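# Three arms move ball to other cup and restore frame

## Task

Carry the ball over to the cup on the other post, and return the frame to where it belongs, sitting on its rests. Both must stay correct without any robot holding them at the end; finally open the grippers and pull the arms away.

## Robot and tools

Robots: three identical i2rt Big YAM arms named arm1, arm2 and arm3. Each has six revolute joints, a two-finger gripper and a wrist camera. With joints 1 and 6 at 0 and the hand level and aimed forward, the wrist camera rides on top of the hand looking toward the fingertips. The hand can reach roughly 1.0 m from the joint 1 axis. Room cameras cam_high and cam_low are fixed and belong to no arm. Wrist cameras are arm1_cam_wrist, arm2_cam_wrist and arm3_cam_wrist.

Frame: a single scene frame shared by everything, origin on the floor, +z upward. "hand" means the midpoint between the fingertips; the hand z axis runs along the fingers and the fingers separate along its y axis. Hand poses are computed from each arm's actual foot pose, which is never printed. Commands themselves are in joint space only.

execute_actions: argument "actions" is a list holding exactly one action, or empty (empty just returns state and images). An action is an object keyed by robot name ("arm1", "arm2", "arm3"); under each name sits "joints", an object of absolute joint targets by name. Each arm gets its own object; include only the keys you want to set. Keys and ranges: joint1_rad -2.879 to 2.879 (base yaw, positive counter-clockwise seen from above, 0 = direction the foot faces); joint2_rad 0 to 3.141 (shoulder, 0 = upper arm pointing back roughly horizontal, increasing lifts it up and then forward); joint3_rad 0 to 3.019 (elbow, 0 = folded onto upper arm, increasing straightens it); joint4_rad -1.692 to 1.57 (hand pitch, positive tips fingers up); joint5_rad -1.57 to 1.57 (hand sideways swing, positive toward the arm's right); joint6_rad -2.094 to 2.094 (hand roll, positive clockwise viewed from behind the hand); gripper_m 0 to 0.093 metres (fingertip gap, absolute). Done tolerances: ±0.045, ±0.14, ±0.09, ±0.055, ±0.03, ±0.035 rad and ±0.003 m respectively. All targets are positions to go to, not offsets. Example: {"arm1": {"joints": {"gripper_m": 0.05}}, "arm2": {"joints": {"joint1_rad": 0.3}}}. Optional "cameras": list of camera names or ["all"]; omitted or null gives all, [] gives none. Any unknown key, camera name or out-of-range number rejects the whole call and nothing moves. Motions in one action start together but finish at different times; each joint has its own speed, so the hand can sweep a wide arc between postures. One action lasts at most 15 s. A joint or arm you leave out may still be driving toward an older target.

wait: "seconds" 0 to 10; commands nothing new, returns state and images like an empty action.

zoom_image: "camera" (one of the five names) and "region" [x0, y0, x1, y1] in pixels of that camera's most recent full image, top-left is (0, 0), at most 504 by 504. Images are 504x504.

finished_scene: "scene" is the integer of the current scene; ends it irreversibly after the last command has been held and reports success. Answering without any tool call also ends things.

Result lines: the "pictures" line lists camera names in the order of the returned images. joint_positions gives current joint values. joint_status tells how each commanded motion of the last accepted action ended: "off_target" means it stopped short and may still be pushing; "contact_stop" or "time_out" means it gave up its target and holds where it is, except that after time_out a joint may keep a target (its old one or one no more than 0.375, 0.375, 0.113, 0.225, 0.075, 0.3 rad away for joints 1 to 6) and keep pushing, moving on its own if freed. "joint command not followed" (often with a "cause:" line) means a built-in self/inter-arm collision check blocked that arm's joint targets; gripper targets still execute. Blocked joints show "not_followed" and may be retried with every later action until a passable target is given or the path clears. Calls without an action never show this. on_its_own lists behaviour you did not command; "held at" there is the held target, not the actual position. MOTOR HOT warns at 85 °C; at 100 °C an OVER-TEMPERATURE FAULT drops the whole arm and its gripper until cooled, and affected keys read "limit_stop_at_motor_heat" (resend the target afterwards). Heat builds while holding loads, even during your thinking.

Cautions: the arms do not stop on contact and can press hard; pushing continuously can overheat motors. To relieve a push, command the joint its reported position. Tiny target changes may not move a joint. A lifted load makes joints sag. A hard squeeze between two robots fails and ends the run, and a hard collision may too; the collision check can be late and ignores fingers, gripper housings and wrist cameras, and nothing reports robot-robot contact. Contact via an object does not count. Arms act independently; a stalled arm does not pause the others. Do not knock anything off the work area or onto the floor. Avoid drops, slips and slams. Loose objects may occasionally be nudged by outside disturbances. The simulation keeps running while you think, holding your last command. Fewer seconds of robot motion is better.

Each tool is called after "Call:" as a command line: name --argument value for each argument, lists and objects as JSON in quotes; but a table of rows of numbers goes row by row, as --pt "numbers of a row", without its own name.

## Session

Call:
execute_actions --actions '[]'

Scene clock: 0.00 s.
Motor temperatures (°C, as the motors report them): arm1=[21 22 21 22 23 24] | arm2=[21 24 22 20 21 21] | arm3=[23 21 22 22 21 23]
arm1.joint_positions: joint1_rad=-0.459 joint2_rad=+0.458 joint3_rad=+1.469 joint4_rad=-1.146 joint5_rad=-0.135 joint6_rad=+0.391 gripper_m=+0.094
arm1.joint_status: not commanded
arm1.hand: x=+1.2999 y=+0.0562 z=+1.4336 quat_wxyz=(+0.016, +0.698, -0.284, -0.657) (m; scene frame)
arm2.joint_positions: joint1_rad=-0.169 joint2_rad=+0.480 joint3_rad=+1.352 joint4_rad=-1.269 joint5_rad=+0.066 joint6_rad=+0.210 gripper_m=+0.095
arm2.joint_status: not commanded
arm2.hand: x=-0.6615 y=+1.0770 z=+1.3274 quat_wxyz=(-0.479, -0.542, -0.631, +0.279) (m; scene frame)
arm3.joint_positions: joint1_rad=-0.268 joint2_rad=+0.597 joint3_rad=+1.420 joint4_rad=-1.425 joint5_rad=-0.092 joint6_rad=+0.412 gripper_m=+0.095
arm3.joint_status: not commanded
arm3.hand: x=-0.5979 y=-1.0956 z=+1.3131 quat_wxyz=(-0.362, +0.198, -0.860, -0.301) (m; scene frame)
pictures: arm1_cam_wrist, arm2_cam_wrist, arm3_cam_wrist, cam_high, cam_low
Images, in order (width x height): arm1_cam_wrist 504x504, arm2_cam_wrist 504x504, arm3_cam_wrist 504x504, cam_high 504x504, cam_low 504x504.

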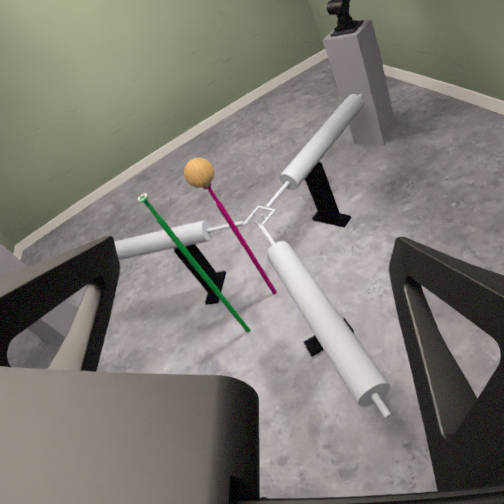

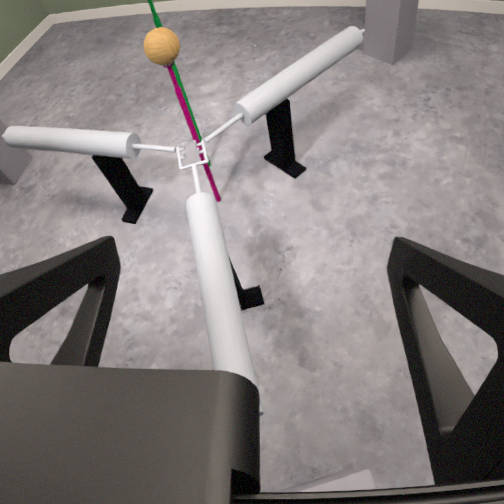

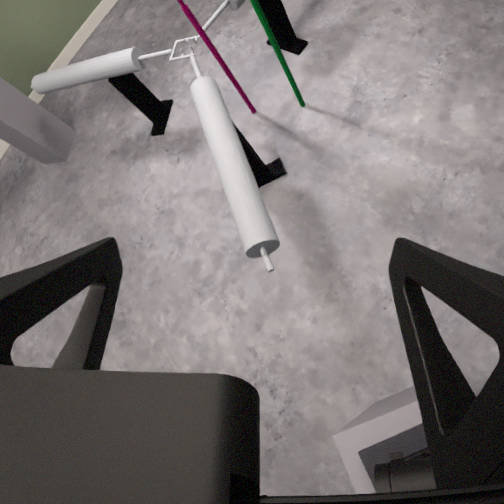

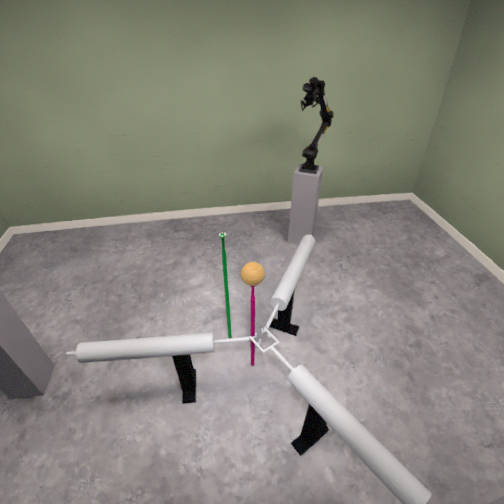

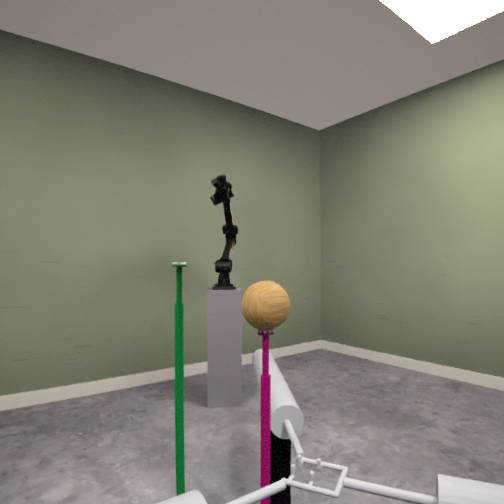

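Call:
execute_actions --actions '[{"arm1":{"joints":{"joint1_rad":-0.268,"joint2_rad":2.365,"joint3_rad":1.225,"joint4_rad":-0.395,"joint5_rad":0.003,"joint6_rad":-0.295}},"arm2":{"joints":{"joint1_rad":0.312,"joint2_rad":2.18,"joint3_rad":0.535,"joint4_rad":0.097,"joint5_rad":-0.003,"joint6_rad":0.418}},"arm3":{"joints":{"joint1_rad":0.247,"joint2_rad":2.47,"joint3_rad":1.56,"joint4_rad":-0.62,"joint5_rad":0.003,"joint6_rad":0.298}}}]' --cameras '["arm1_cam_wrist","arm2_cam_wrist","arm3_cam_wrist","cam_high"]'

Scene clock: 3.10 s.
Motor temperatures (°C, as the motors report them): arm1=[21 22 21 22 23 24] | arm2=[21 24 22 20 21 21] | arm3=[23 21 23 22 21 23]
arm1.joint_positions: joint1_rad=-0.280 joint2_rad=+2.369 joint3_rad=+1.212 joint4_rad=-0.408 joint5_rad=-0.001 joint6_rad=-0.279 gripper_m=+0.094
arm1.joint_status: all done
arm1.hand: x=+0.9805 y=+0.1557 z=+0.5338 quat_wxyz=(+0.000, +1.000, -0.021, -0.002) (m; scene frame)
arm2.joint_positions: joint1_rad=+0.311 joint2_rad=+2.180 joint3_rad=+0.540 joint4_rad=+0.079 joint5_rad=-0.002 joint6_rad=+0.402 gripper_m=+0.095
arm2.joint_status: all done
arm2.hand: x=-0.5162 y=+1.0846 z=+0.5396 quat_wxyz=(-0.005, -0.518, -0.856, +0.000) (m; scene frame)
arm3.joint_positions: joint1_rad=+0.244 joint2_rad=+2.492 joint3_rad=+1.545 joint4_rad=-0.634 joint5_rad=+0.004 joint6_rad=+0.311 gripper_m=+0.095
arm3.joint_status: all done
arm3.hand: x=-0.5794 y=-0.6874 z=+0.5238 quat_wxyz=(-0.003, +0.486, -0.874, +0.006) (m; scene frame)
pictures: arm1_cam_wrist, arm2_cam_wrist, arm3_cam_wrist, cam_high
Images, in order (width x height): arm1_cam_wrist 504x504, arm2_cam_wrist 504x504, arm3_cam_wrist 504x504, cam_high 504x504.

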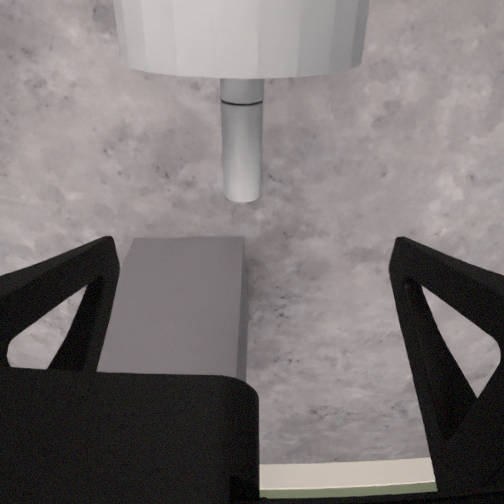

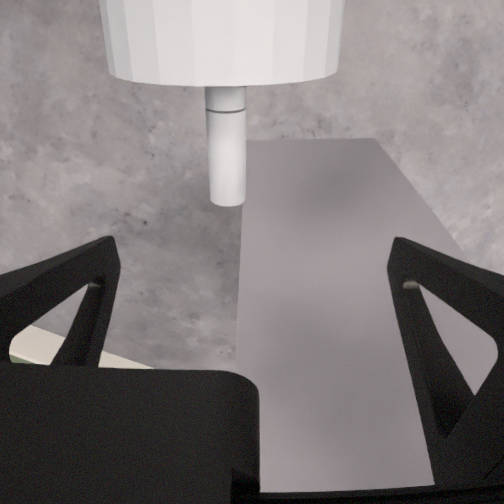

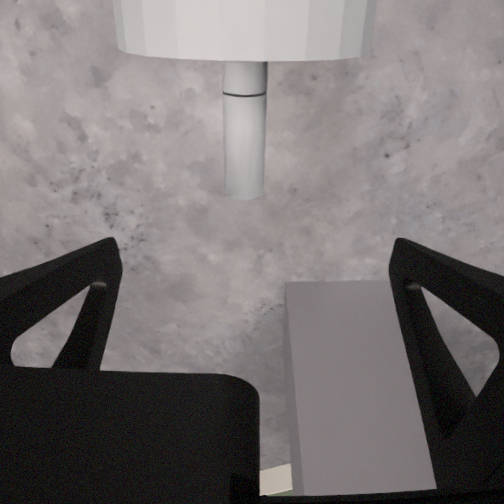

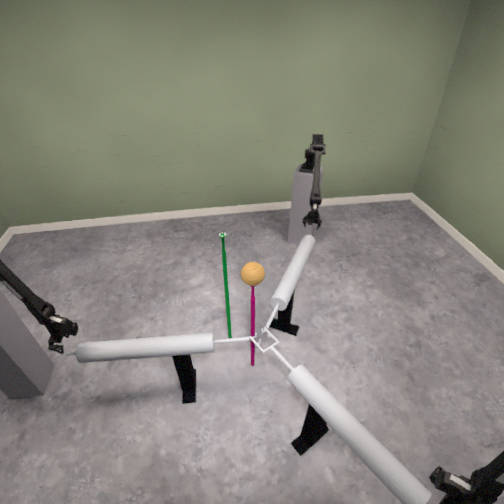

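Call:
execute_actions --actions '[{"arm1":{"joints":{"joint1_rad":-0.256,"joint2_rad":2.625,"joint3_rad":1.354,"joint4_rad":-0.265,"joint6_rad":-0.255}},"arm2":{"joints":{"joint1_rad":0.38,"joint2_rad":2.588,"joint3_rad":0.725,"joint4_rad":0.312,"joint6_rad":0.483}},"arm3":{"joints":{"joint1_rad":0.264,"joint2_rad":2.715,"joint3_rad":1.692,"joint4_rad":-0.509,"joint6_rad":0.33}}}]' --cameras '["arm1_cam_wrist","arm2_cam_wrist","arm3_cam_wrist"]'

Scene clock: 5.23 s.
Motor temperatures (°C, as the motors report them): arm1=[21 23 22 22 23 24] | arm2=[21 24 22 20 21 21] | arm3=[23 22 23 22 21 23]
arm1.joint_positions: joint1_rad=-0.258 joint2_rad=+2.538 joint3_rad=+1.359 joint4_rad=-0.275 joint5_rad=-0.017 joint6_rad=-0.260 gripper_m=+0.094
arm1.joint_status: all done
arm1.hand: x=+0.9271 y=+0.1580 z=+0.4756 quat_wxyz=(-0.007, +0.998, -0.019, -0.058) (m; scene frame)
arm2.joint_positions: joint1_rad=+0.371 joint2_rad=+2.591 joint3_rad=+0.722 joint4_rad=+0.300 joint5_rad=+0.002 joint6_rad=+0.469 gripper_m=+0.095
arm2.joint_status: all done
arm2.hand: x=-0.5080 y=+1.0979 z=+0.4239 quat_wxyz=(-0.001, -0.521, -0.854, +0.001) (m; scene frame)
arm3.joint_positions: joint1_rad=+0.254 joint2_rad=+2.711 joint3_rad=+1.685 joint4_rad=-0.510 joint5_rad=+0.005 joint6_rad=+0.328 gripper_m=+0.095
arm3.joint_status: all done
arm3.hand: x=-0.5801 y=-0.6704 z=+0.4290 quat_wxyz=(-0.019, +0.482, -0.876, -0.010) (m; scene frame)
pictures: arm1_cam_wrist, arm2_cam_wrist, arm3_cam_wrist
Images, in order (width x height): arm1_cam_wrist 504x504, arm2_cam_wrist 504x504, arm3_cam_wrist 504x504.

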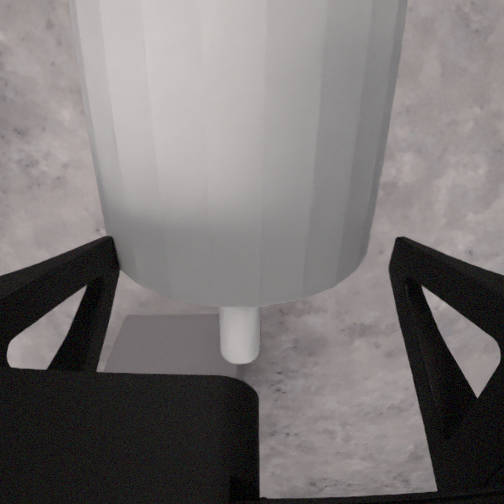

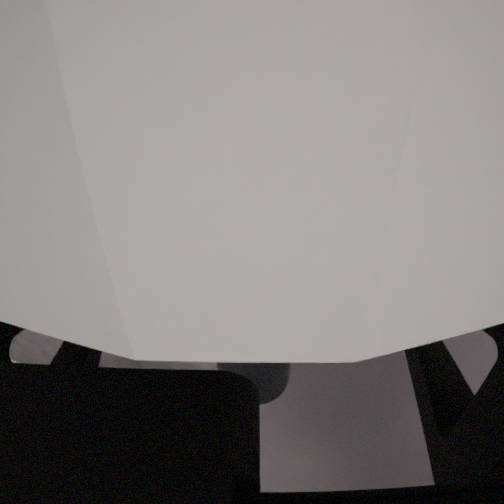

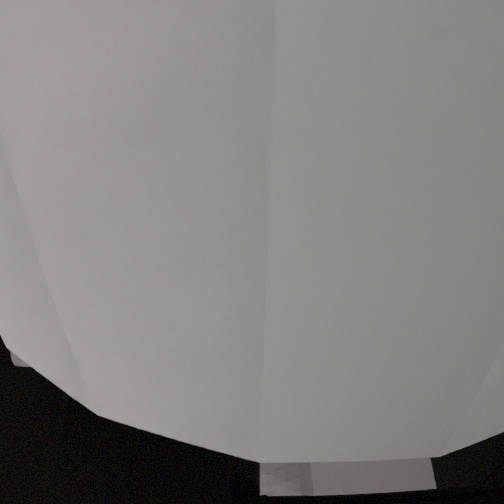

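Call:
execute_actions --actions '[{"arm1":{"joints":{"joint2_rad":2.47}},"arm3":{"joints":{"joint2_rad":2.705}}}]' --cameras '[]'

Call:
execute_actions --actions '[{"arm1":{"joints":{"joint3_rad":1.24,"joint4_rad":-0.35}},"arm3":{"joints":{"joint3_rad":1.665,"joint4_rad":-0.535}}}]'

Scene clock: 6.27 s.
Motor temperatures (°C, as the motors report them): arm1=[21 23 22 22 23 24] | arm2=[21 24 22 20 21 21] | arm3=[23 22 23 22 21 23]
arm1.joint_positions: joint1_rad=-0.258 joint2_rad=+2.504 joint3_rad=+1.349 joint4_rad=-0.275 joint5_rad=-0.001 joint6_rad=-0.260 gripper_m=+0.094
arm1.joint_status: all done
arm1.hand: x=+0.9202 y=+0.1631 z=+0.4914 quat_wxyz=(-0.018, +0.997, -0.019, -0.067) (m; scene frame)
arm2.joint_positions: joint1_rad=+0.371 joint2_rad=+2.591 joint3_rad=+0.722 joint4_rad=+0.300 joint5_rad=+0.001 joint6_rad=+0.469 gripper_m=+0.095
arm2.joint_status: not commanded
arm2.hand: x=-0.5078 y=+1.0981 z=+0.4239 quat_wxyz=(-0.001, -0.521, -0.854, +0.000) (m; scene frame)
arm3.joint_positions: joint1_rad=+0.254 joint2_rad=+2.711 joint3_rad=+1.685 joint4_rad=-0.510 joint5_rad=+0.005 joint6_rad=+0.328 gripper_m=+0.095
arm3.joint_status: all done
arm3.hand: x=-0.5802 y=-0.6704 z=+0.4290 quat_wxyz=(-0.019, +0.482, -0.876, -0.011) (m; scene frame)
pictures: none
No camera images: the call's "cameras" was empty. Leave "cameras" out to get every camera's image.

Scene clock: 7.17 s.
Motor temperatures (°C, as the motors report them): arm1=[21 23 22 22 23 24] | arm2=[21 25 22 20 21 21] | arm3=[23 22 23 22 21 23]
arm1.joint_positions: joint1_rad=-0.258 joint2_rad=+2.495 joint3_rad=+1.228 joint4_rad=-0.344 joint5_rad=-0.001 joint6_rad=-0.260 gripper_m=+0.094
arm1.joint_status: all done
arm1.hand: x=+1.0021 y=+0.1379 z=+0.4777 quat_wxyz=(+0.007, +1.000, -0.019, +0.020) (m; scene frame)
arm2.joint_positions: joint1_rad=+0.371 joint2_rad=+2.591 joint3_rad=+0.722 joint4_rad=+0.300 joint5_rad=+0.001 joint6_rad=+0.469 gripper_m=+0.095
arm2.joint_status: not commanded
arm2.hand: x=-0.5078 y=+1.0981 z=+0.4239 quat_wxyz=(-0.001, -0.521, -0.854, +0.000) (m; scene frame)
arm3.joint_positions: joint1_rad=+0.254 joint2_rad=+2.711 joint3_rad=+1.661 joint4_rad=-0.525 joint5_rad=+0.005 joint6_rad=+0.328 gripper_m=+0.095
arm3.joint_status: all done
arm3.hand: x=-0.5842 y=-0.6874 z=+0.4241 quat_wxyz=(-0.006, +0.483, -0.876, +0.004) (m; scene frame)
pictures: arm1_cam_wrist, arm2_cam_wrist, arm3_cam_wrist, cam_high, cam_low
Images, in order (width x height): arm1_cam_wrist 504x504, arm2_cam_wrist 504x504, arm3_cam_wrist 504x504, cam_high 504x504, cam_low 504x504.

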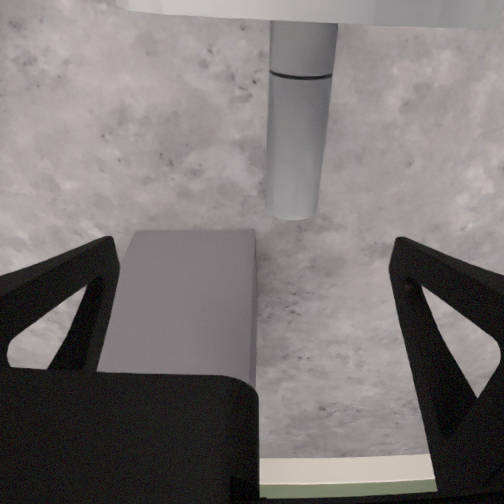

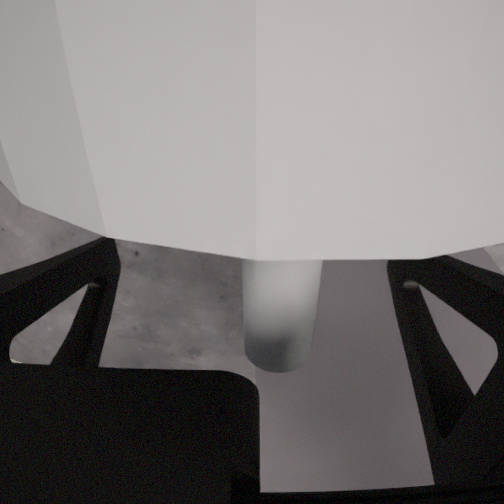

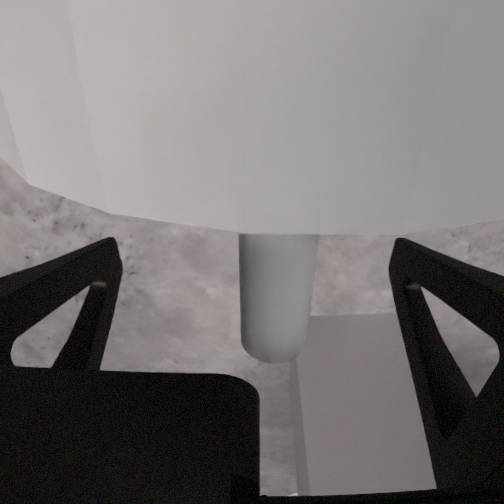

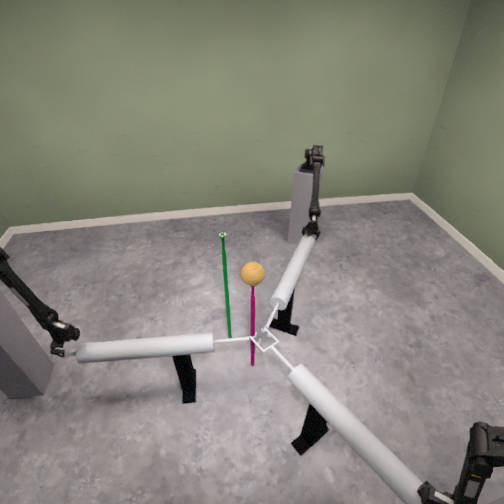

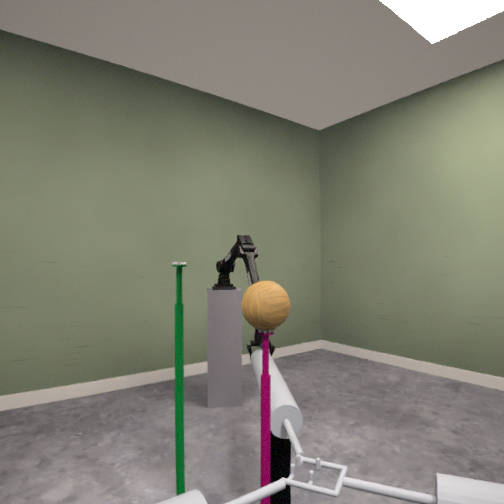

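Call:
execute_actions --actions '[{"arm1":{"joints":{"joint1_rad":-0.29,"joint2_rad":2.63,"joint3_rad":1.30,"joint6_rad":-0.305}},"arm2":{"joints":{"joint1_rad":0.332,"joint6_rad":0.415}},"arm3":{"joints":{"joint1_rad":0.231,"joint6_rad":0.295}}}]' --cameras '[]'

Call:
execute_actions --actions '[{"arm1":{"joints":{"joint3_rad":1.357,"joint4_rad":-0.265}}}]' --cameras '["arm1_cam_wrist","arm2_cam_wrist","arm3_cam_wrist"]'

Scene clock: 8.33 s.
Motor temperatures (°C, as the motors report them): arm1=[21 23 22 22 23 24] | arm2=[21 25 22 20 21 21] | arm3=[23 23 23 22 21 23]
arm1.joint_positions: joint1_rad=-0.279 joint2_rad=+2.629 joint3_rad=+1.297 joint4_rad=-0.343 joint5_rad=-0.001 joint6_rad=-0.290 gripper_m=+0.094
arm1.joint_status: all done
arm1.hand: x=+1.0239 y=+0.1410 z=+0.4245 quat_wxyz=(+0.017, +0.998, -0.015, +0.051) (m; scene frame)
arm2.joint_positions: joint1_rad=+0.337 joint2_rad=+2.591 joint3_rad=+0.722 joint4_rad=+0.300 joint5_rad=+0.000 joint6_rad=+0.432 gripper_m=+0.095
arm2.joint_status: all done
arm2.hand: x=-0.5132 y=+1.0909 z=+0.4239 quat_wxyz=(-0.001, -0.519, -0.855, +0.000) (m; scene frame)
arm3.joint_positions: joint1_rad=+0.243 joint2_rad=+2.711 joint3_rad=+1.661 joint4_rad=-0.525 joint5_rad=+0.005 joint6_rad=+0.309 gripper_m=+0.095
arm3.joint_status: all done
arm3.hand: x=-0.5780 y=-0.6890 z=+0.4241 quat_wxyz=(-0.006, +0.486, -0.874, +0.004) (m; scene frame)
pictures: none
No camera images: the call's "cameras" was empty. Leave "cameras" out to get every camera's image.

Scene clock: 9.07 s.
Motor temperatures (°C, as the motors report them): arm1=[21 23 22 22 23 24] | arm2=[21 25 22 20 21 21] | arm3=[23 23 23 22 21 23]
arm1.joint_positions: joint1_rad=-0.279 joint2_rad=+2.630 joint3_rad=+1.349 joint4_rad=-0.276 joint5_rad=-0.001 joint6_rad=-0.290 gripper_m=+0.094
arm1.joint_status: all done
arm1.hand: x=+0.9778 y=+0.1563 z=+0.4281 quat_wxyz=(-0.001, +1.000, -0.015, -0.006) (m; scene frame)
arm2.joint_positions: joint1_rad=+0.337 joint2_rad=+2.591 joint3_rad=+0.722 joint4_rad=+0.300 joint5_rad=+0.000 joint6_rad=+0.431 gripper_m=+0.095
arm2.joint_status: not commanded
arm2.hand: x=-0.5132 y=+1.0909 z=+0.4239 quat_wxyz=(-0.001, -0.519, -0.855, +0.000) (m; scene frame)
arm3.joint_positions: joint1_rad=+0.243 joint2_rad=+2.711 joint3_rad=+1.661 joint4_rad=-0.525 joint5_rad=+0.005 joint6_rad=+0.309 gripper_m=+0.095
arm3.joint_status: not commanded
arm3.hand: x=-0.5780 y=-0.6890 z=+0.4241 quat_wxyz=(-0.006, +0.486, -0.874, +0.004) (m; scene frame)
pictures: arm1_cam_wrist, arm2_cam_wrist, arm3_cam_wrist
Images, in order (width x height): arm1_cam_wrist 504x504, arm2_cam_wrist 504x504, arm3_cam_wrist 504x504.

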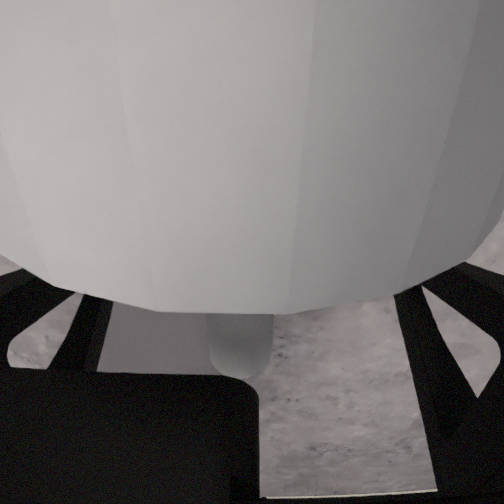

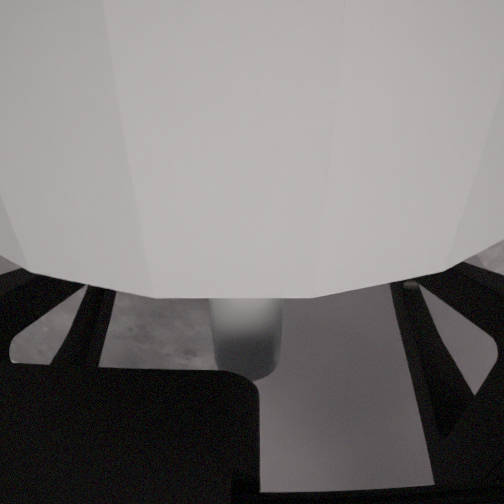

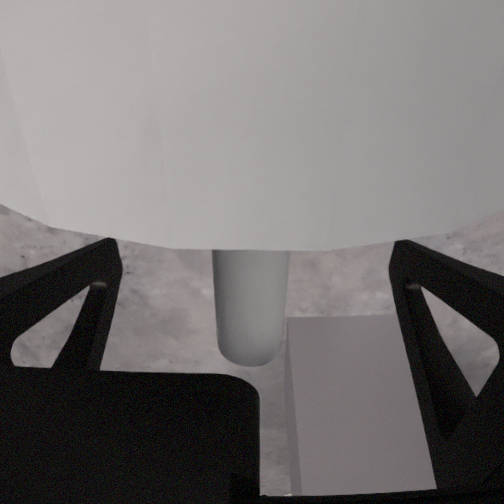

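Call:
execute_actions --actions '[{"arm1":{"joints":{"joint1_rad":-0.263,"joint4_rad":-0.302,"gripper_m":0}},"arm2":{"joints":{"joint1_rad":0.354,"gripper_m":0}},"arm3":{"joints":{"joint1_rad":0.25,"gripper_m":0}}}]' --cameras '["cam_high","cam_low"]'

Call:
zoom_image --camera "cam_low" --region '[150, 250, 370, 504]'

Scene clock: 10.00 s.
Motor temperatures (°C, as the motors report them): arm1=[21 23 22 22 23 24] | arm2=[21 25 22 20 21 21] | arm3=[23 23 23 22 21 23]
arm1.joint_positions: joint1_rad=-0.278 joint2_rad=+2.630 joint3_rad=+1.349 joint4_rad=-0.291 joint5_rad=-0.002 joint6_rad=-0.284 gripper_m=+0.018
arm1.joint_status: gripper_m off_target (ended at +0.018, target +0.000); the others done
arm1.hand: x=+0.9812 y=+0.1544 z=+0.4281 quat_wxyz=(+0.002, +1.000, -0.017, +0.001) (m; scene frame)
arm2.joint_positions: joint1_rad=+0.344 joint2_rad=+2.591 joint3_rad=+0.722 joint4_rad=+0.301 joint5_rad=+0.003 joint6_rad=+0.430 gripper_m=+0.018
arm2.joint_status: gripper_m off_target (ended at +0.018, target +0.000); the others done
arm2.hand: x=-0.5123 y=+1.0919 z=+0.4239 quat_wxyz=(-0.001, -0.516, -0.857, +0.001) (m; scene frame)
arm3.joint_positions: joint1_rad=+0.243 joint2_rad=+2.711 joint3_rad=+1.661 joint4_rad=-0.525 joint5_rad=+0.004 joint6_rad=+0.313 gripper_m=+0.018
arm3.joint_status: gripper_m off_target (ended at +0.018, target +0.000); the others done
arm3.hand: x=-0.5781 y=-0.6889 z=+0.4241 quat_wxyz=(-0.005, +0.485, -0.875, +0.004) (m; scene frame)
pictures: cam_high, cam_low
Images, in order (width x height): cam_high 504x504, cam_low 504x504.

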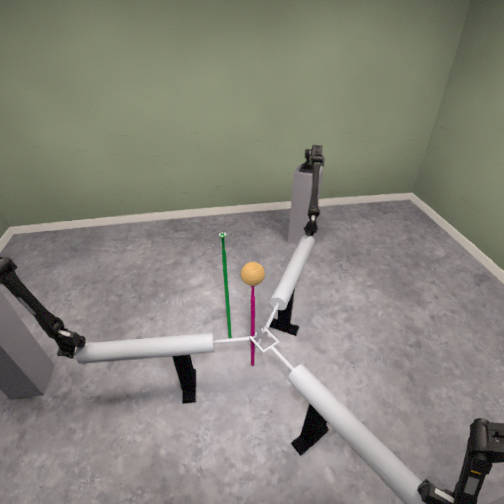

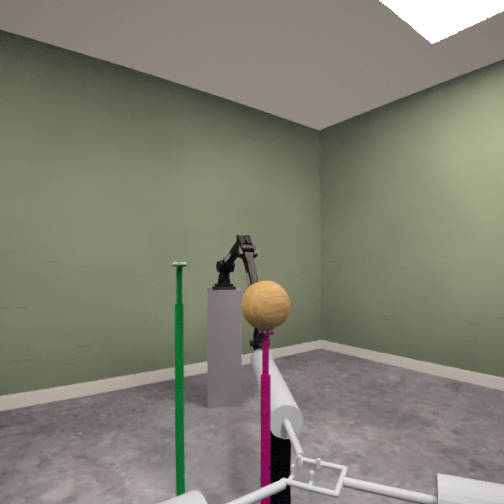

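Region (150, 250, 370, 504) of cam_low's 504x504 image, scaled by 1.984, with more detail than that image has; it fills the left 437 columns of this view, and the rest is white.

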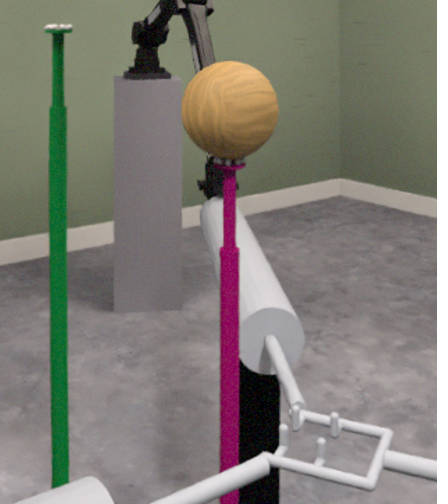

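Call:
execute_actions --actions '[{"arm1":{"joints":{"joint1_rad":-0.247,"joint2_rad":2.33,"joint3_rad":1.206,"joint4_rad":-0.429,"joint6_rad":-0.25}},"arm2":{"joints":{"joint1_rad":0.305,"joint2_rad":2.185,"joint3_rad":0.55,"joint4_rad":0.06,"joint6_rad":0.385}},"arm3":{"joints":{"joint1_rad":0.236,"joint2_rad":2.425,"joint3_rad":1.49,"joint4_rad":-0.618,"joint6_rad":0.305}}}]' --cameras '[]'

Call:
execute_actions --actions '[{"arm1":{"joints":{"joint1_rad":-0.214,"joint2_rad":2.015,"joint3_rad":1.152,"joint4_rad":-0.69,"joint6_rad":-0.215}},"arm2":{"joints":{"joint1_rad":0.253,"joint2_rad":1.636,"joint3_rad":0.514,"joint4_rad":-0.455,"joint6_rad":0.333}},"arm3":{"joints":{"joint1_rad":0.232,"joint2_rad":2.122,"joint3_rad":1.387,"joint4_rad":-0.816}}}]' --cameras '["cam_high","cam_low"]'

Call:
zoom_image --camera "cam_low" --region '[230, 290, 350, 410]'

Call:
zoom_image --camera "cam_high" --region '[220, 255, 290, 325]'

Scene clock: 12.03 s.
Motor temperatures (°C, as the motors report them): arm1=[21 24 22 22 23 24] | arm2=[21 25 22 20 21 21] | arm3=[23 23 23 22 21 23]
arm1.joint_positions: joint1_rad=-0.248 joint2_rad=+2.359 joint3_rad=+1.203 joint4_rad=-0.417 joint5_rad=+0.004 joint6_rad=-0.246 gripper_m=+0.018
arm1.joint_status: all done
arm1.hand: x=+0.9796 y=+0.1404 z=+0.5370 quat_wxyz=(-0.001, +1.000, -0.021, +0.003) (m; scene frame)
arm2.joint_positions: joint1_rad=+0.302 joint2_rad=+2.200 joint3_rad=+0.560 joint4_rad=+0.078 joint5_rad=+0.001 joint6_rad=+0.391 gripper_m=+0.018
arm2.joint_status: all done
arm2.hand: x=-0.5141 y=+1.0790 z=+0.5341 quat_wxyz=(-0.004, -0.517, -0.856, +0.001) (m; scene frame)
arm3.joint_positions: joint1_rad=+0.237 joint2_rad=+2.448 joint3_rad=+1.483 joint4_rad=-0.613 joint5_rad=+0.002 joint6_rad=+0.310 gripper_m=+0.018
arm3.joint_status: all done
arm3.hand: x=-0.5788 y=-0.7010 z=+0.5345 quat_wxyz=(-0.004, +0.483, -0.876, +0.004) (m; scene frame)
pictures: none
No camera images: the call's "cameras" was empty. Leave "cameras" out to get every camera's image.

Scene clock: 13.20 s.
Motor temperatures (°C, as the motors report them): arm1=[21 24 22 22 23 24] | arm2=[21 25 22 20 21 21] | arm3=[23 24 23 22 21 23]
arm1.joint_positions: joint1_rad=-0.212 joint2_rad=+2.041 joint3_rad=+1.141 joint4_rad=-0.682 joint5_rad=+0.004 joint6_rad=-0.212 gripper_m=+0.018
arm1.joint_status: all done
arm1.hand: x=+0.9773 y=+0.1227 z=+0.6755 quat_wxyz=(+0.000, +1.000, -0.020, +0.007) (m; scene frame)
arm2.joint_positions: joint1_rad=+0.251 joint2_rad=+1.649 joint3_rad=+0.518 joint4_rad=-0.429 joint5_rad=+0.004 joint6_rad=+0.340 gripper_m=+0.018
arm2.joint_status: all done
arm2.hand: x=-0.5172 y=+1.0619 z=+0.6756 quat_wxyz=(-0.005, -0.517, -0.856, +0.003) (m; scene frame)
arm3.joint_positions: joint1_rad=+0.231 joint2_rad=+2.142 joint3_rad=+1.375 joint4_rad=-0.817 joint5_rad=+0.002 joint6_rad=+0.308 gripper_m=+0.018
arm3.joint_status: all done
arm3.hand: x=-0.5814 y=-0.7186 z=+0.6756 quat_wxyz=(-0.001, +0.481, -0.876, +0.006) (m; scene frame)
pictures: cam_high, cam_low
Images, in order (width x height): cam_high 504x504, cam_low 504x504.

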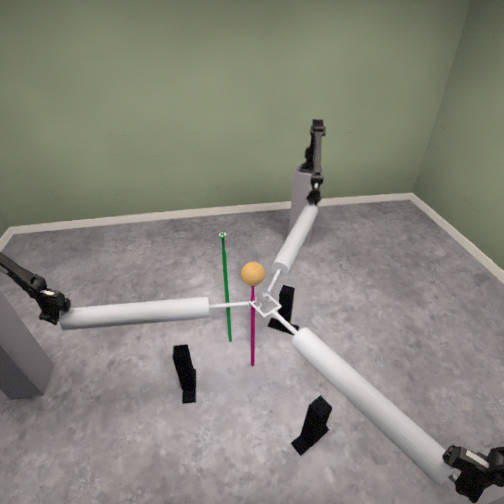

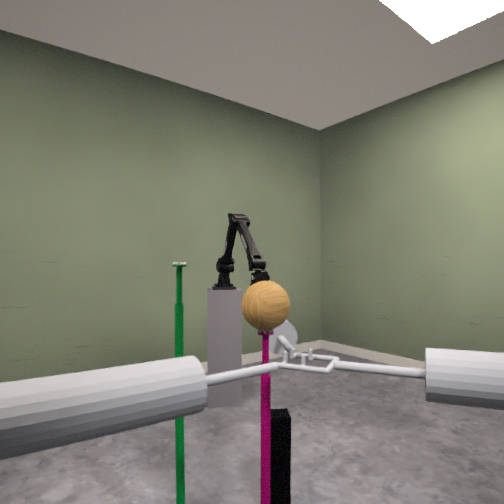

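Region (230, 290, 350, 410) of cam_low's 504x504 image, scaled by 4.200, with more detail than that image has.

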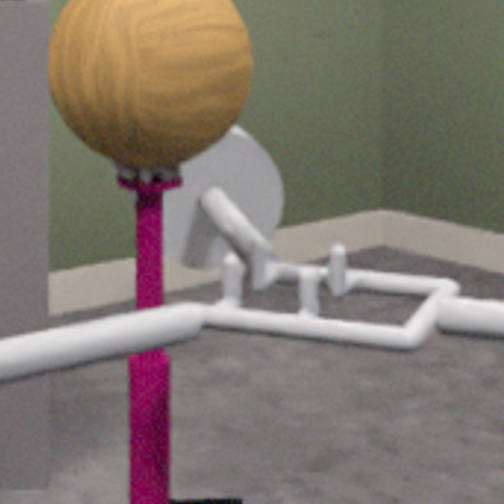

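Region (220, 255, 290, 325) of cam_high's 504x504 image, scaled by 7.200, with more detail than that image has.

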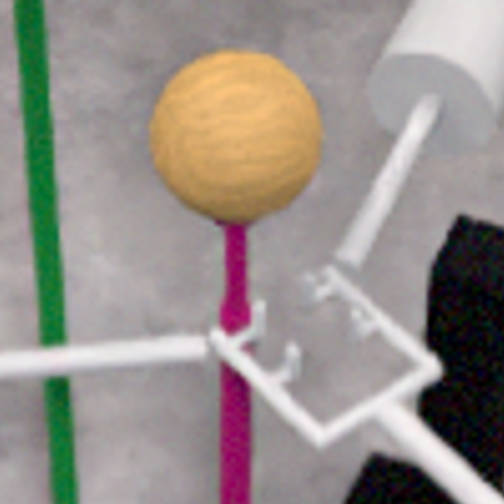

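Call:
execute_actions --actions '[{"arm1":{"joints":{"joint1_rad":-0.076,"joint2_rad":1.91,"joint3_rad":0.986,"joint4_rad":-0.603,"joint6_rad":-0.075}},"arm2":{"joints":{"joint1_rad":0.176,"joint2_rad":1.752,"joint3_rad":0.77,"joint4_rad":-0.56,"joint6_rad":0.257}},"arm3":{"joints":{"joint1_rad":0.118,"joint2_rad":2.003,"joint3_rad":1.184,"joint4_rad":-0.706,"joint6_rad":0.183}}}]' --cameras '["cam_high","cam_low"]'

Call:
zoom_image --camera "cam_low" --region '[220, 290, 320, 390]'

Call:
zoom_image --camera "cam_high" --region '[220, 255, 290, 325]'

Scene clock: 14.70 s.
Motor temperatures (°C, as the motors report them): arm1=[21 24 22 22 23 24] | arm2=[21 25 22 20 21 21] | arm3=[23 24 24 22 21 23]
arm1.joint_positions: joint1_rad=-0.072 joint2_rad=+1.953 joint3_rad=+0.974 joint4_rad=-0.605 joint5_rad=+0.006 joint6_rad=-0.073 gripper_m=+0.018
arm1.joint_status: all done
arm1.hand: x=+1.0173 y=+0.0500 z=+0.6773 quat_wxyz=(-0.002, +1.000, -0.019, +0.008) (m; scene frame)
arm2.joint_positions: joint1_rad=+0.180 joint2_rad=+1.760 joint3_rad=+0.746 joint4_rad=-0.544 joint5_rad=+0.001 joint6_rad=+0.267 gripper_m=+0.018
arm2.joint_status: all done
arm2.hand: x=-0.4757 y=+0.9892 z=+0.6840 quat_wxyz=(-0.006, -0.516, -0.857, +0.002) (m; scene frame)
arm3.joint_positions: joint1_rad=+0.113 joint2_rad=+2.043 joint3_rad=+1.177 joint4_rad=-0.713 joint5_rad=+0.001 joint6_rad=+0.188 gripper_m=+0.018
arm3.joint_status: all done
arm3.hand: x=-0.5397 y=-0.7910 z=+0.6740 quat_wxyz=(-0.002, +0.482, -0.876, +0.004) (m; scene frame)
pictures: cam_high, cam_low
Images, in order (width x height): cam_high 504x504, cam_low 504x504.

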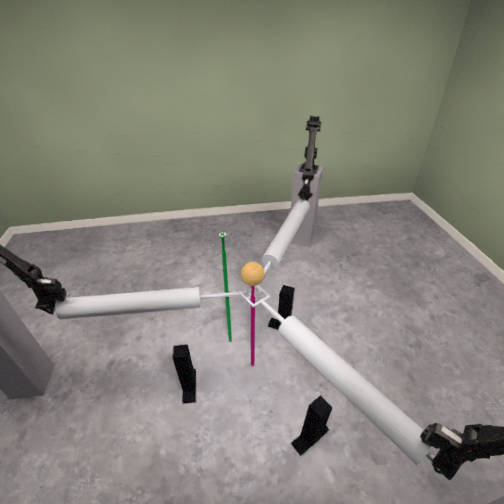

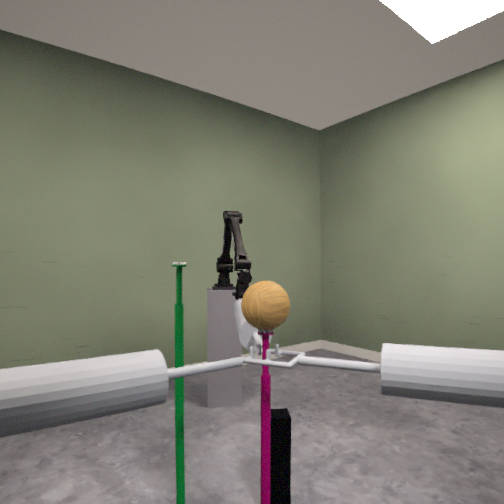

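Region (220, 290, 320, 390) of cam_low's 504x504 image, scaled by 5.040, with more detail than that image has.

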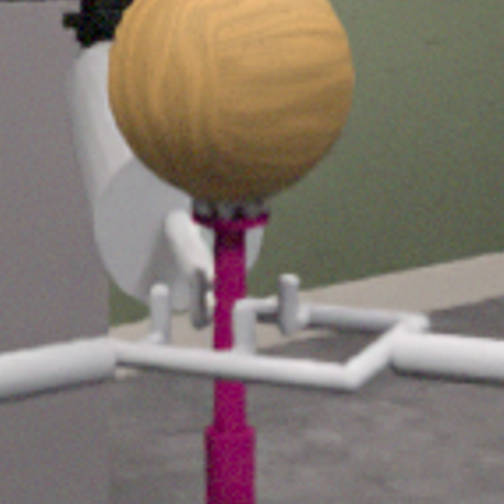

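Region (220, 255, 290, 325) of cam_high's 504x504 image, scaled by 7.200, with more detail than that image has.

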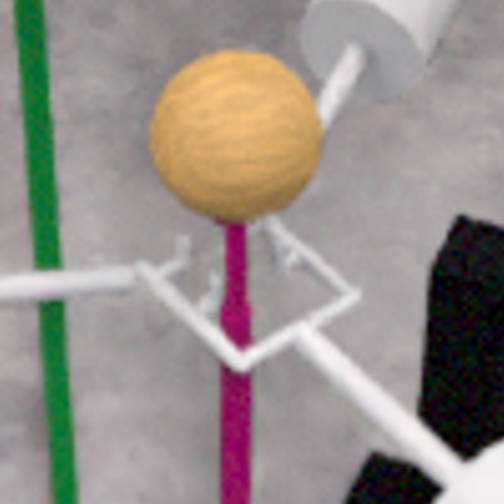

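Call:
execute_actions --actions '[{"arm1":{"joints":{"joint1_rad":-0.072,"joint2_rad":1.813,"joint3_rad":1.032,"joint4_rad":-0.745}},"arm2":{"joints":{"joint1_rad":0.16,"joint2_rad":1.627,"joint3_rad":0.795,"joint4_rad":-0.697,"joint6_rad":0.245}},"arm3":{"joints":{"joint1_rad":0.132,"joint2_rad":1.907,"joint3_rad":1.195,"joint4_rad":-0.833,"joint6_rad":0.205}}}]' --cameras '["cam_high","cam_low"]'

Call:
zoom_image --camera "cam_low" --region '[220, 270, 320, 370]'

Scene clock: 16.10 s.
Motor temperatures (°C, as the motors report them): arm1=[21 24 22 22 23 24] | arm2=[21 25 22 20 21 21] | arm3=[23 24 24 22 21 23]
arm1.joint_positions: joint1_rad=-0.072 joint2_rad=+1.842 joint3_rad=+0.992 joint4_rad=-0.723 joint5_rad=+0.004 joint6_rad=-0.073 gripper_m=+0.018
arm1.joint_status: all done
arm1.hand: x=+1.0125 y=+0.0502 z=+0.7277 quat_wxyz=(-0.001, +1.000, -0.019, +0.002) (m; scene frame)
arm2.joint_positions: joint1_rad=+0.165 joint2_rad=+1.636 joint3_rad=+0.757 joint4_rad=-0.675 joint5_rad=+0.002 joint6_rad=+0.252 gripper_m=+0.018
arm2.joint_status: all done
arm2.hand: x=-0.4820 y=+0.9874 z=+0.7282 quat_wxyz=(-0.008, -0.516, -0.857, +0.003) (m; scene frame)
arm3.joint_positions: joint1_rad=+0.119 joint2_rad=+1.933 joint3_rad=+1.177 joint4_rad=-0.816 joint5_rad=+0.004 joint6_rad=+0.193 gripper_m=+0.018
arm3.joint_status: all done
arm3.hand: x=-0.5436 y=-0.7928 z=+0.7267 quat_wxyz=(-0.006, +0.483, -0.876, +0.003) (m; scene frame)
pictures: cam_high, cam_low
Images, in order (width x height): cam_high 504x504, cam_low 504x504.

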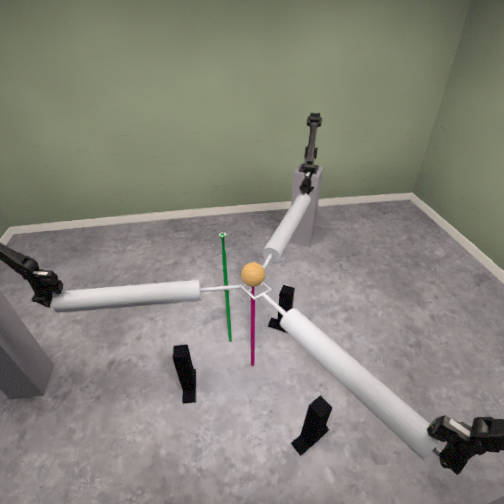

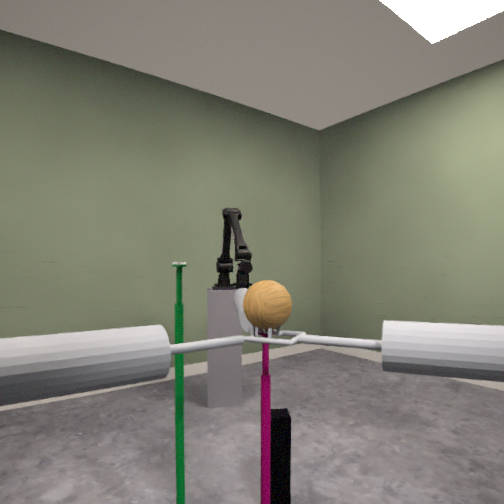

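Region (220, 270, 320, 370) of cam_low's 504x504 image, scaled by 5.040, with more detail than that image has.

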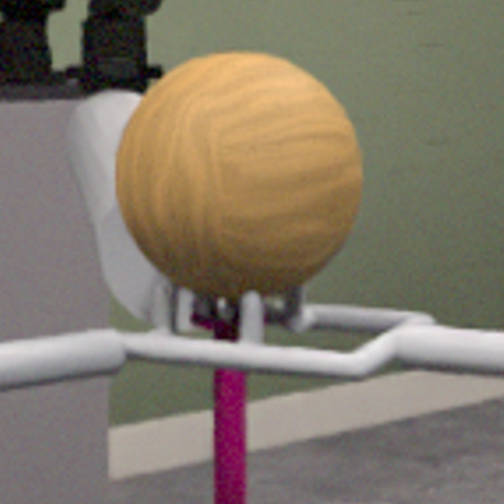

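Call:
execute_actions --actions '[{"arm1":{"joints":{"joint1_rad":-0.058,"joint2_rad":1.692,"joint3_rad":1.08,"joint4_rad":-0.902}},"arm2":{"joints":{"joint1_rad":0.166,"joint2_rad":1.497,"joint3_rad":0.865,"joint4_rad":-0.885}},"arm3":{"joints":{"joint1_rad":0.11,"joint2_rad":1.802,"joint3_rad":1.255,"joint4_rad":-0.97,"joint6_rad":0.185}}}]' --cameras '["cam_low"]'

Call:
execute_actions --actions '[{"arm1":{"joints":{"joint1_rad":0.108,"joint2_rad":1.477,"joint3_rad":1.097,"joint4_rad":-1.13,"joint6_rad":0.112}},"arm2":{"joints":{"joint1_rad":0.104,"joint2_rad":1.555,"joint3_rad":1.222,"joint4_rad":-1.178,"joint6_rad":0.185}},"arm3":{"joints":{"joint1_rad":-0.014,"joint2_rad":1.56,"joint3_rad":1.177,"joint4_rad":-1.157,"joint6_rad":0.05}}}]' --cameras '["cam_low"]'

Scene clock: 17.80 s.
Motor temperatures (°C, as the motors report them): arm1=[21 24 22 22 23 24] | arm2=[21 25 23 20 21 21] | arm3=[23 24 24 22 21 23]
arm1.joint_positions: joint1_rad=-0.066 joint2_rad=+1.721 joint3_rad=+1.031 joint4_rad=-0.883 joint5_rad=+0.002 joint6_rad=-0.069 gripper_m=+0.018
arm1.joint_status: all done
arm1.hand: x=+1.0130 y=+0.0475 z=+0.7893 quat_wxyz=(+0.000, +1.000, -0.019, +0.002) (m; scene frame)
arm2.joint_positions: joint1_rad=+0.165 joint2_rad=+1.507 joint3_rad=+0.814 joint4_rad=-0.863 joint5_rad=+0.003 joint6_rad=+0.252 gripper_m=+0.018
arm2.joint_status: all done
arm2.hand: x=-0.4814 y=+0.9865 z=+0.7872 quat_wxyz=(-0.007, -0.516, -0.857, +0.003) (m; scene frame)
arm3.joint_positions: joint1_rad=+0.119 joint2_rad=+1.831 joint3_rad=+1.211 joint4_rad=-0.951 joint5_rad=+0.005 joint6_rad=+0.193 gripper_m=+0.018
arm3.joint_status: all done
arm3.hand: x=-0.5442 y=-0.7943 z=+0.7854 quat_wxyz=(-0.007, +0.482, -0.876, +0.003) (m; scene frame)
pictures: cam_low
Images, in order (width x height): cam_low 504x504.

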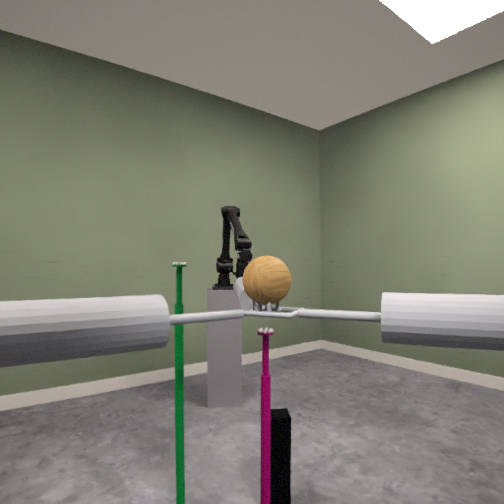

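Scene clock: 18.93 s.
Motor temperatures (°C, as the motors report them): arm1=[21 24 23 22 23 24] | arm2=[21 25 24 20 21 21] | arm3=[23 24 24 22 21 23]
arm1.joint_positions: joint1_rad=+0.111 joint2_rad=+1.496 joint3_rad=+1.042 joint4_rad=-1.115 joint5_rad=-0.005 joint6_rad=+0.109 gripper_m=+0.018
arm1.joint_status: all done
arm1.hand: x=+1.0459 y=-0.0288 z=+0.8837 quat_wxyz=(+0.003, +1.000, -0.019, +0.000) (m; scene frame)
arm2.joint_positions: joint1_rad=+0.101 joint2_rad=+1.573 joint3_rad=+1.156 joint4_rad=-1.152 joint5_rad=+0.001 joint6_rad=+0.187 gripper_m=+0.018
arm2.joint_status: all done
arm2.hand: x=-0.4503 y=+0.9114 z=+0.8729 quat_wxyz=(-0.001, -0.515, -0.857, +0.000) (m; scene frame)
arm3.joint_positions: joint1_rad=-0.016 joint2_rad=+1.586 joint3_rad=+1.156 joint4_rad=-1.149 joint5_rad=+0.011 joint6_rad=+0.059 gripper_m=+0.018
arm3.joint_status: all done
arm3.hand: x=-0.5105 y=-0.8716 z=+0.8776 quat_wxyz=(-0.005, +0.482, -0.876, +0.007) (m; scene frame)
pictures: cam_low
Images, in order (width x height): cam_low 504x504.

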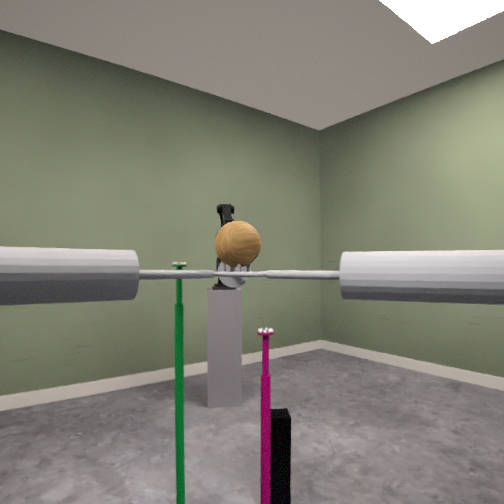

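Call:
execute_actions --actions '[{"arm1":{"joints":{"joint1_rad":0.318,"joint2_rad":1.358,"joint3_rad":1.168,"joint4_rad":-1.315,"joint6_rad":0.325}},"arm2":{"joints":{"joint1_rad":0.063,"joint2_rad":1.71,"joint3_rad":1.628,"joint4_rad":-1.415,"joint6_rad":0.142}},"arm3":{"joints":{"joint1_rad":-0.186,"joint2_rad":1.383,"joint3_rad":1.172,"joint4_rad":-1.325,"joint5_rad":0,"joint6_rad":-0.125}}}]' --cameras '["cam_low"]'

Call:
execute_actions --actions '[{"arm1":{"joints":{"joint1_rad":0.575,"joint2_rad":1.37,"joint4_rad":-1.30,"joint6_rad":0.582}},"arm2":{"joints":{"joint1_rad":0.022,"joint2_rad":1.972,"joint3_rad":2.022,"joint4_rad":-1.54,"joint6_rad":0.102}},"arm3":{"joints":{"joint1_rad":-0.428,"joint2_rad":1.283,"joint3_rad":1.078,"joint4_rad":-1.315,"joint6_rad":-0.367}}}]' --cameras '["cam_high","cam_low"]'

Call:
zoom_image --camera "cam_low" --region '[130, 190, 230, 290]'

Call:
zoom_image --camera "cam_high" --region '[190, 195, 260, 265]'

Scene clock: 20.53 s.
Motor temperatures (°C, as the motors report them): arm1=[21 24 23 22 23 24] | arm2=[21 25 25 20 21 21] | arm3=[23 24 25 22 21 23]
arm1.joint_positions: joint1_rad=+0.321 joint2_rad=+1.389 joint3_rad=+1.104 joint4_rad=-1.293 joint5_rad=-0.006 joint6_rad=+0.319 gripper_m=+0.018
arm1.joint_status: all done
arm1.hand: x=+1.0800 y=-0.1069 z=+0.9457 quat_wxyz=(+0.003, +1.000, -0.019, +0.006) (m; scene frame)
arm2.joint_positions: joint1_rad=+0.063 joint2_rad=+1.740 joint3_rad=+1.541 joint4_rad=-1.403 joint5_rad=+0.002 joint6_rad=+0.150 gripper_m=+0.018
arm2.joint_status: all done
arm2.hand: x=-0.4170 y=+0.8377 z=+0.9354 quat_wxyz=(+0.015, -0.516, -0.857, -0.005) (m; scene frame)
arm3.joint_positions: joint1_rad=-0.186 joint2_rad=+1.407 joint3_rad=+1.152 joint4_rad=-1.314 joint5_rad=+0.007 joint6_rad=-0.111 gripper_m=+0.018
arm3.joint_status: all done
arm3.hand: x=-0.4770 y=-0.9476 z=+0.9474 quat_wxyz=(-0.007, +0.482, -0.876, +0.003) (m; scene frame)
pictures: cam_low
Images, in order (width x height): cam_low 504x504.

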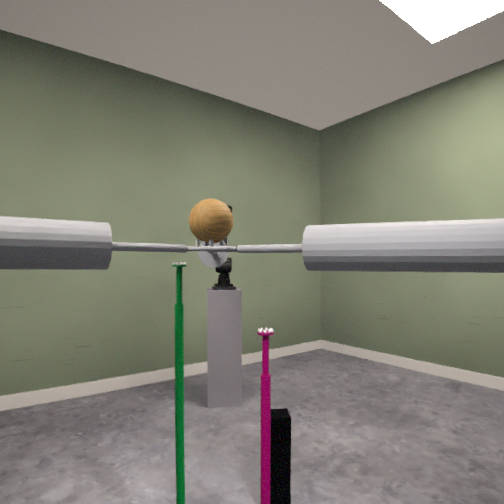

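Scene clock: 22.90 s.
Motor temperatures (°C, as the motors report them): arm1=[21 24 24 22 23 24] | arm2=[21 26 27 20 21 21] | arm3=[23 24 25 22 21 23]
arm1.joint_positions: joint1_rad=+0.574 joint2_rad=+1.389 joint3_rad=+1.108 joint4_rad=-1.288 joint5_rad=-0.011 joint6_rad=+0.571 gripper_m=+0.018
arm1.joint_status: all done
arm1.hand: x=+1.1167 y=-0.1979 z=+0.9473 quat_wxyz=(+0.006, +1.000, -0.019, +0.003) (m; scene frame)
arm2.joint_positions: joint1_rad=+0.021 joint2_rad=+2.010 joint3_rad=+1.931 joint4_rad=-1.535 joint5_rad=-0.002 joint6_rad=+0.105 gripper_m=+0.018
arm2.joint_status: joint3_rad time_out (moved +0.390 of +0.481); the others done
arm2.on_its_own: joint3_rad reads +1.931 and still pushes toward +2.022 since a time_out
arm2.hand: x=-0.3813 y=+0.7464 z=+0.9328 quat_wxyz=(+0.019, -0.515, -0.857, -0.010) (m; scene frame)
arm3.joint_positions: joint1_rad=-0.432 joint2_rad=+1.318 joint3_rad=+1.052 joint4_rad=-1.309 joint5_rad=+0.013 joint6_rad=-0.358 gripper_m=+0.018
arm3.joint_status: all done
arm3.hand: x=-0.4378 y=-1.0405 z=+0.9424 quat_wxyz=(-0.004, +0.483, -0.876, +0.007) (m; scene frame)
pictures: cam_high, cam_low
Images, in order (width x height): cam_high 504x504, cam_low 504x504.

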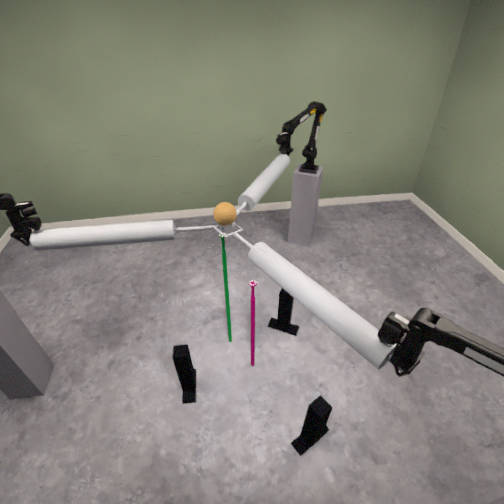

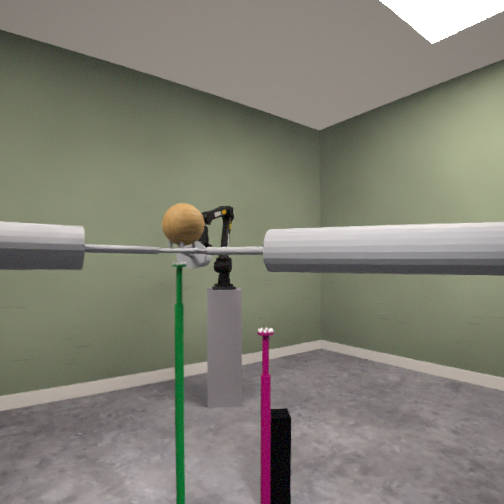

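Region (130, 190, 230, 290) of cam_low's 504x504 image, scaled by 5.040, with more detail than that image has.

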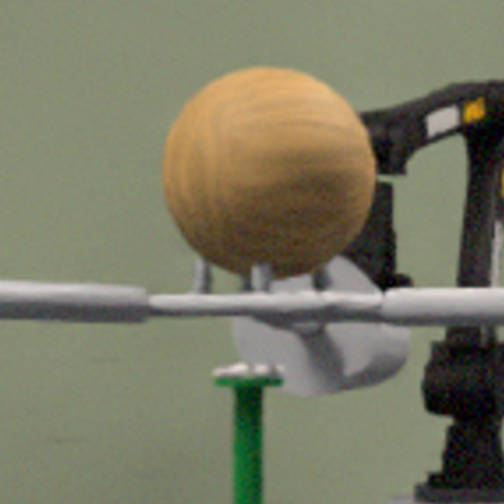

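Region (190, 195, 260, 265) of cam_high's 504x504 image, scaled by 7.200, with more detail than that image has.

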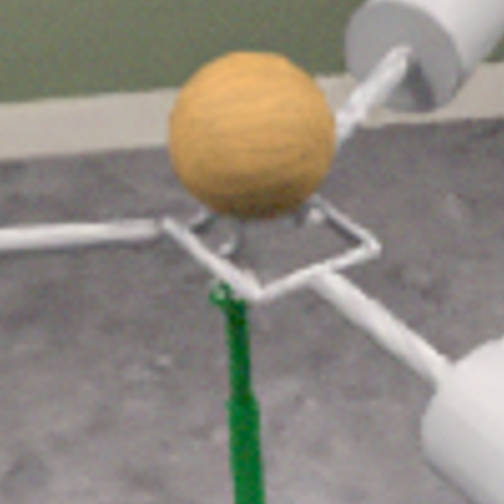

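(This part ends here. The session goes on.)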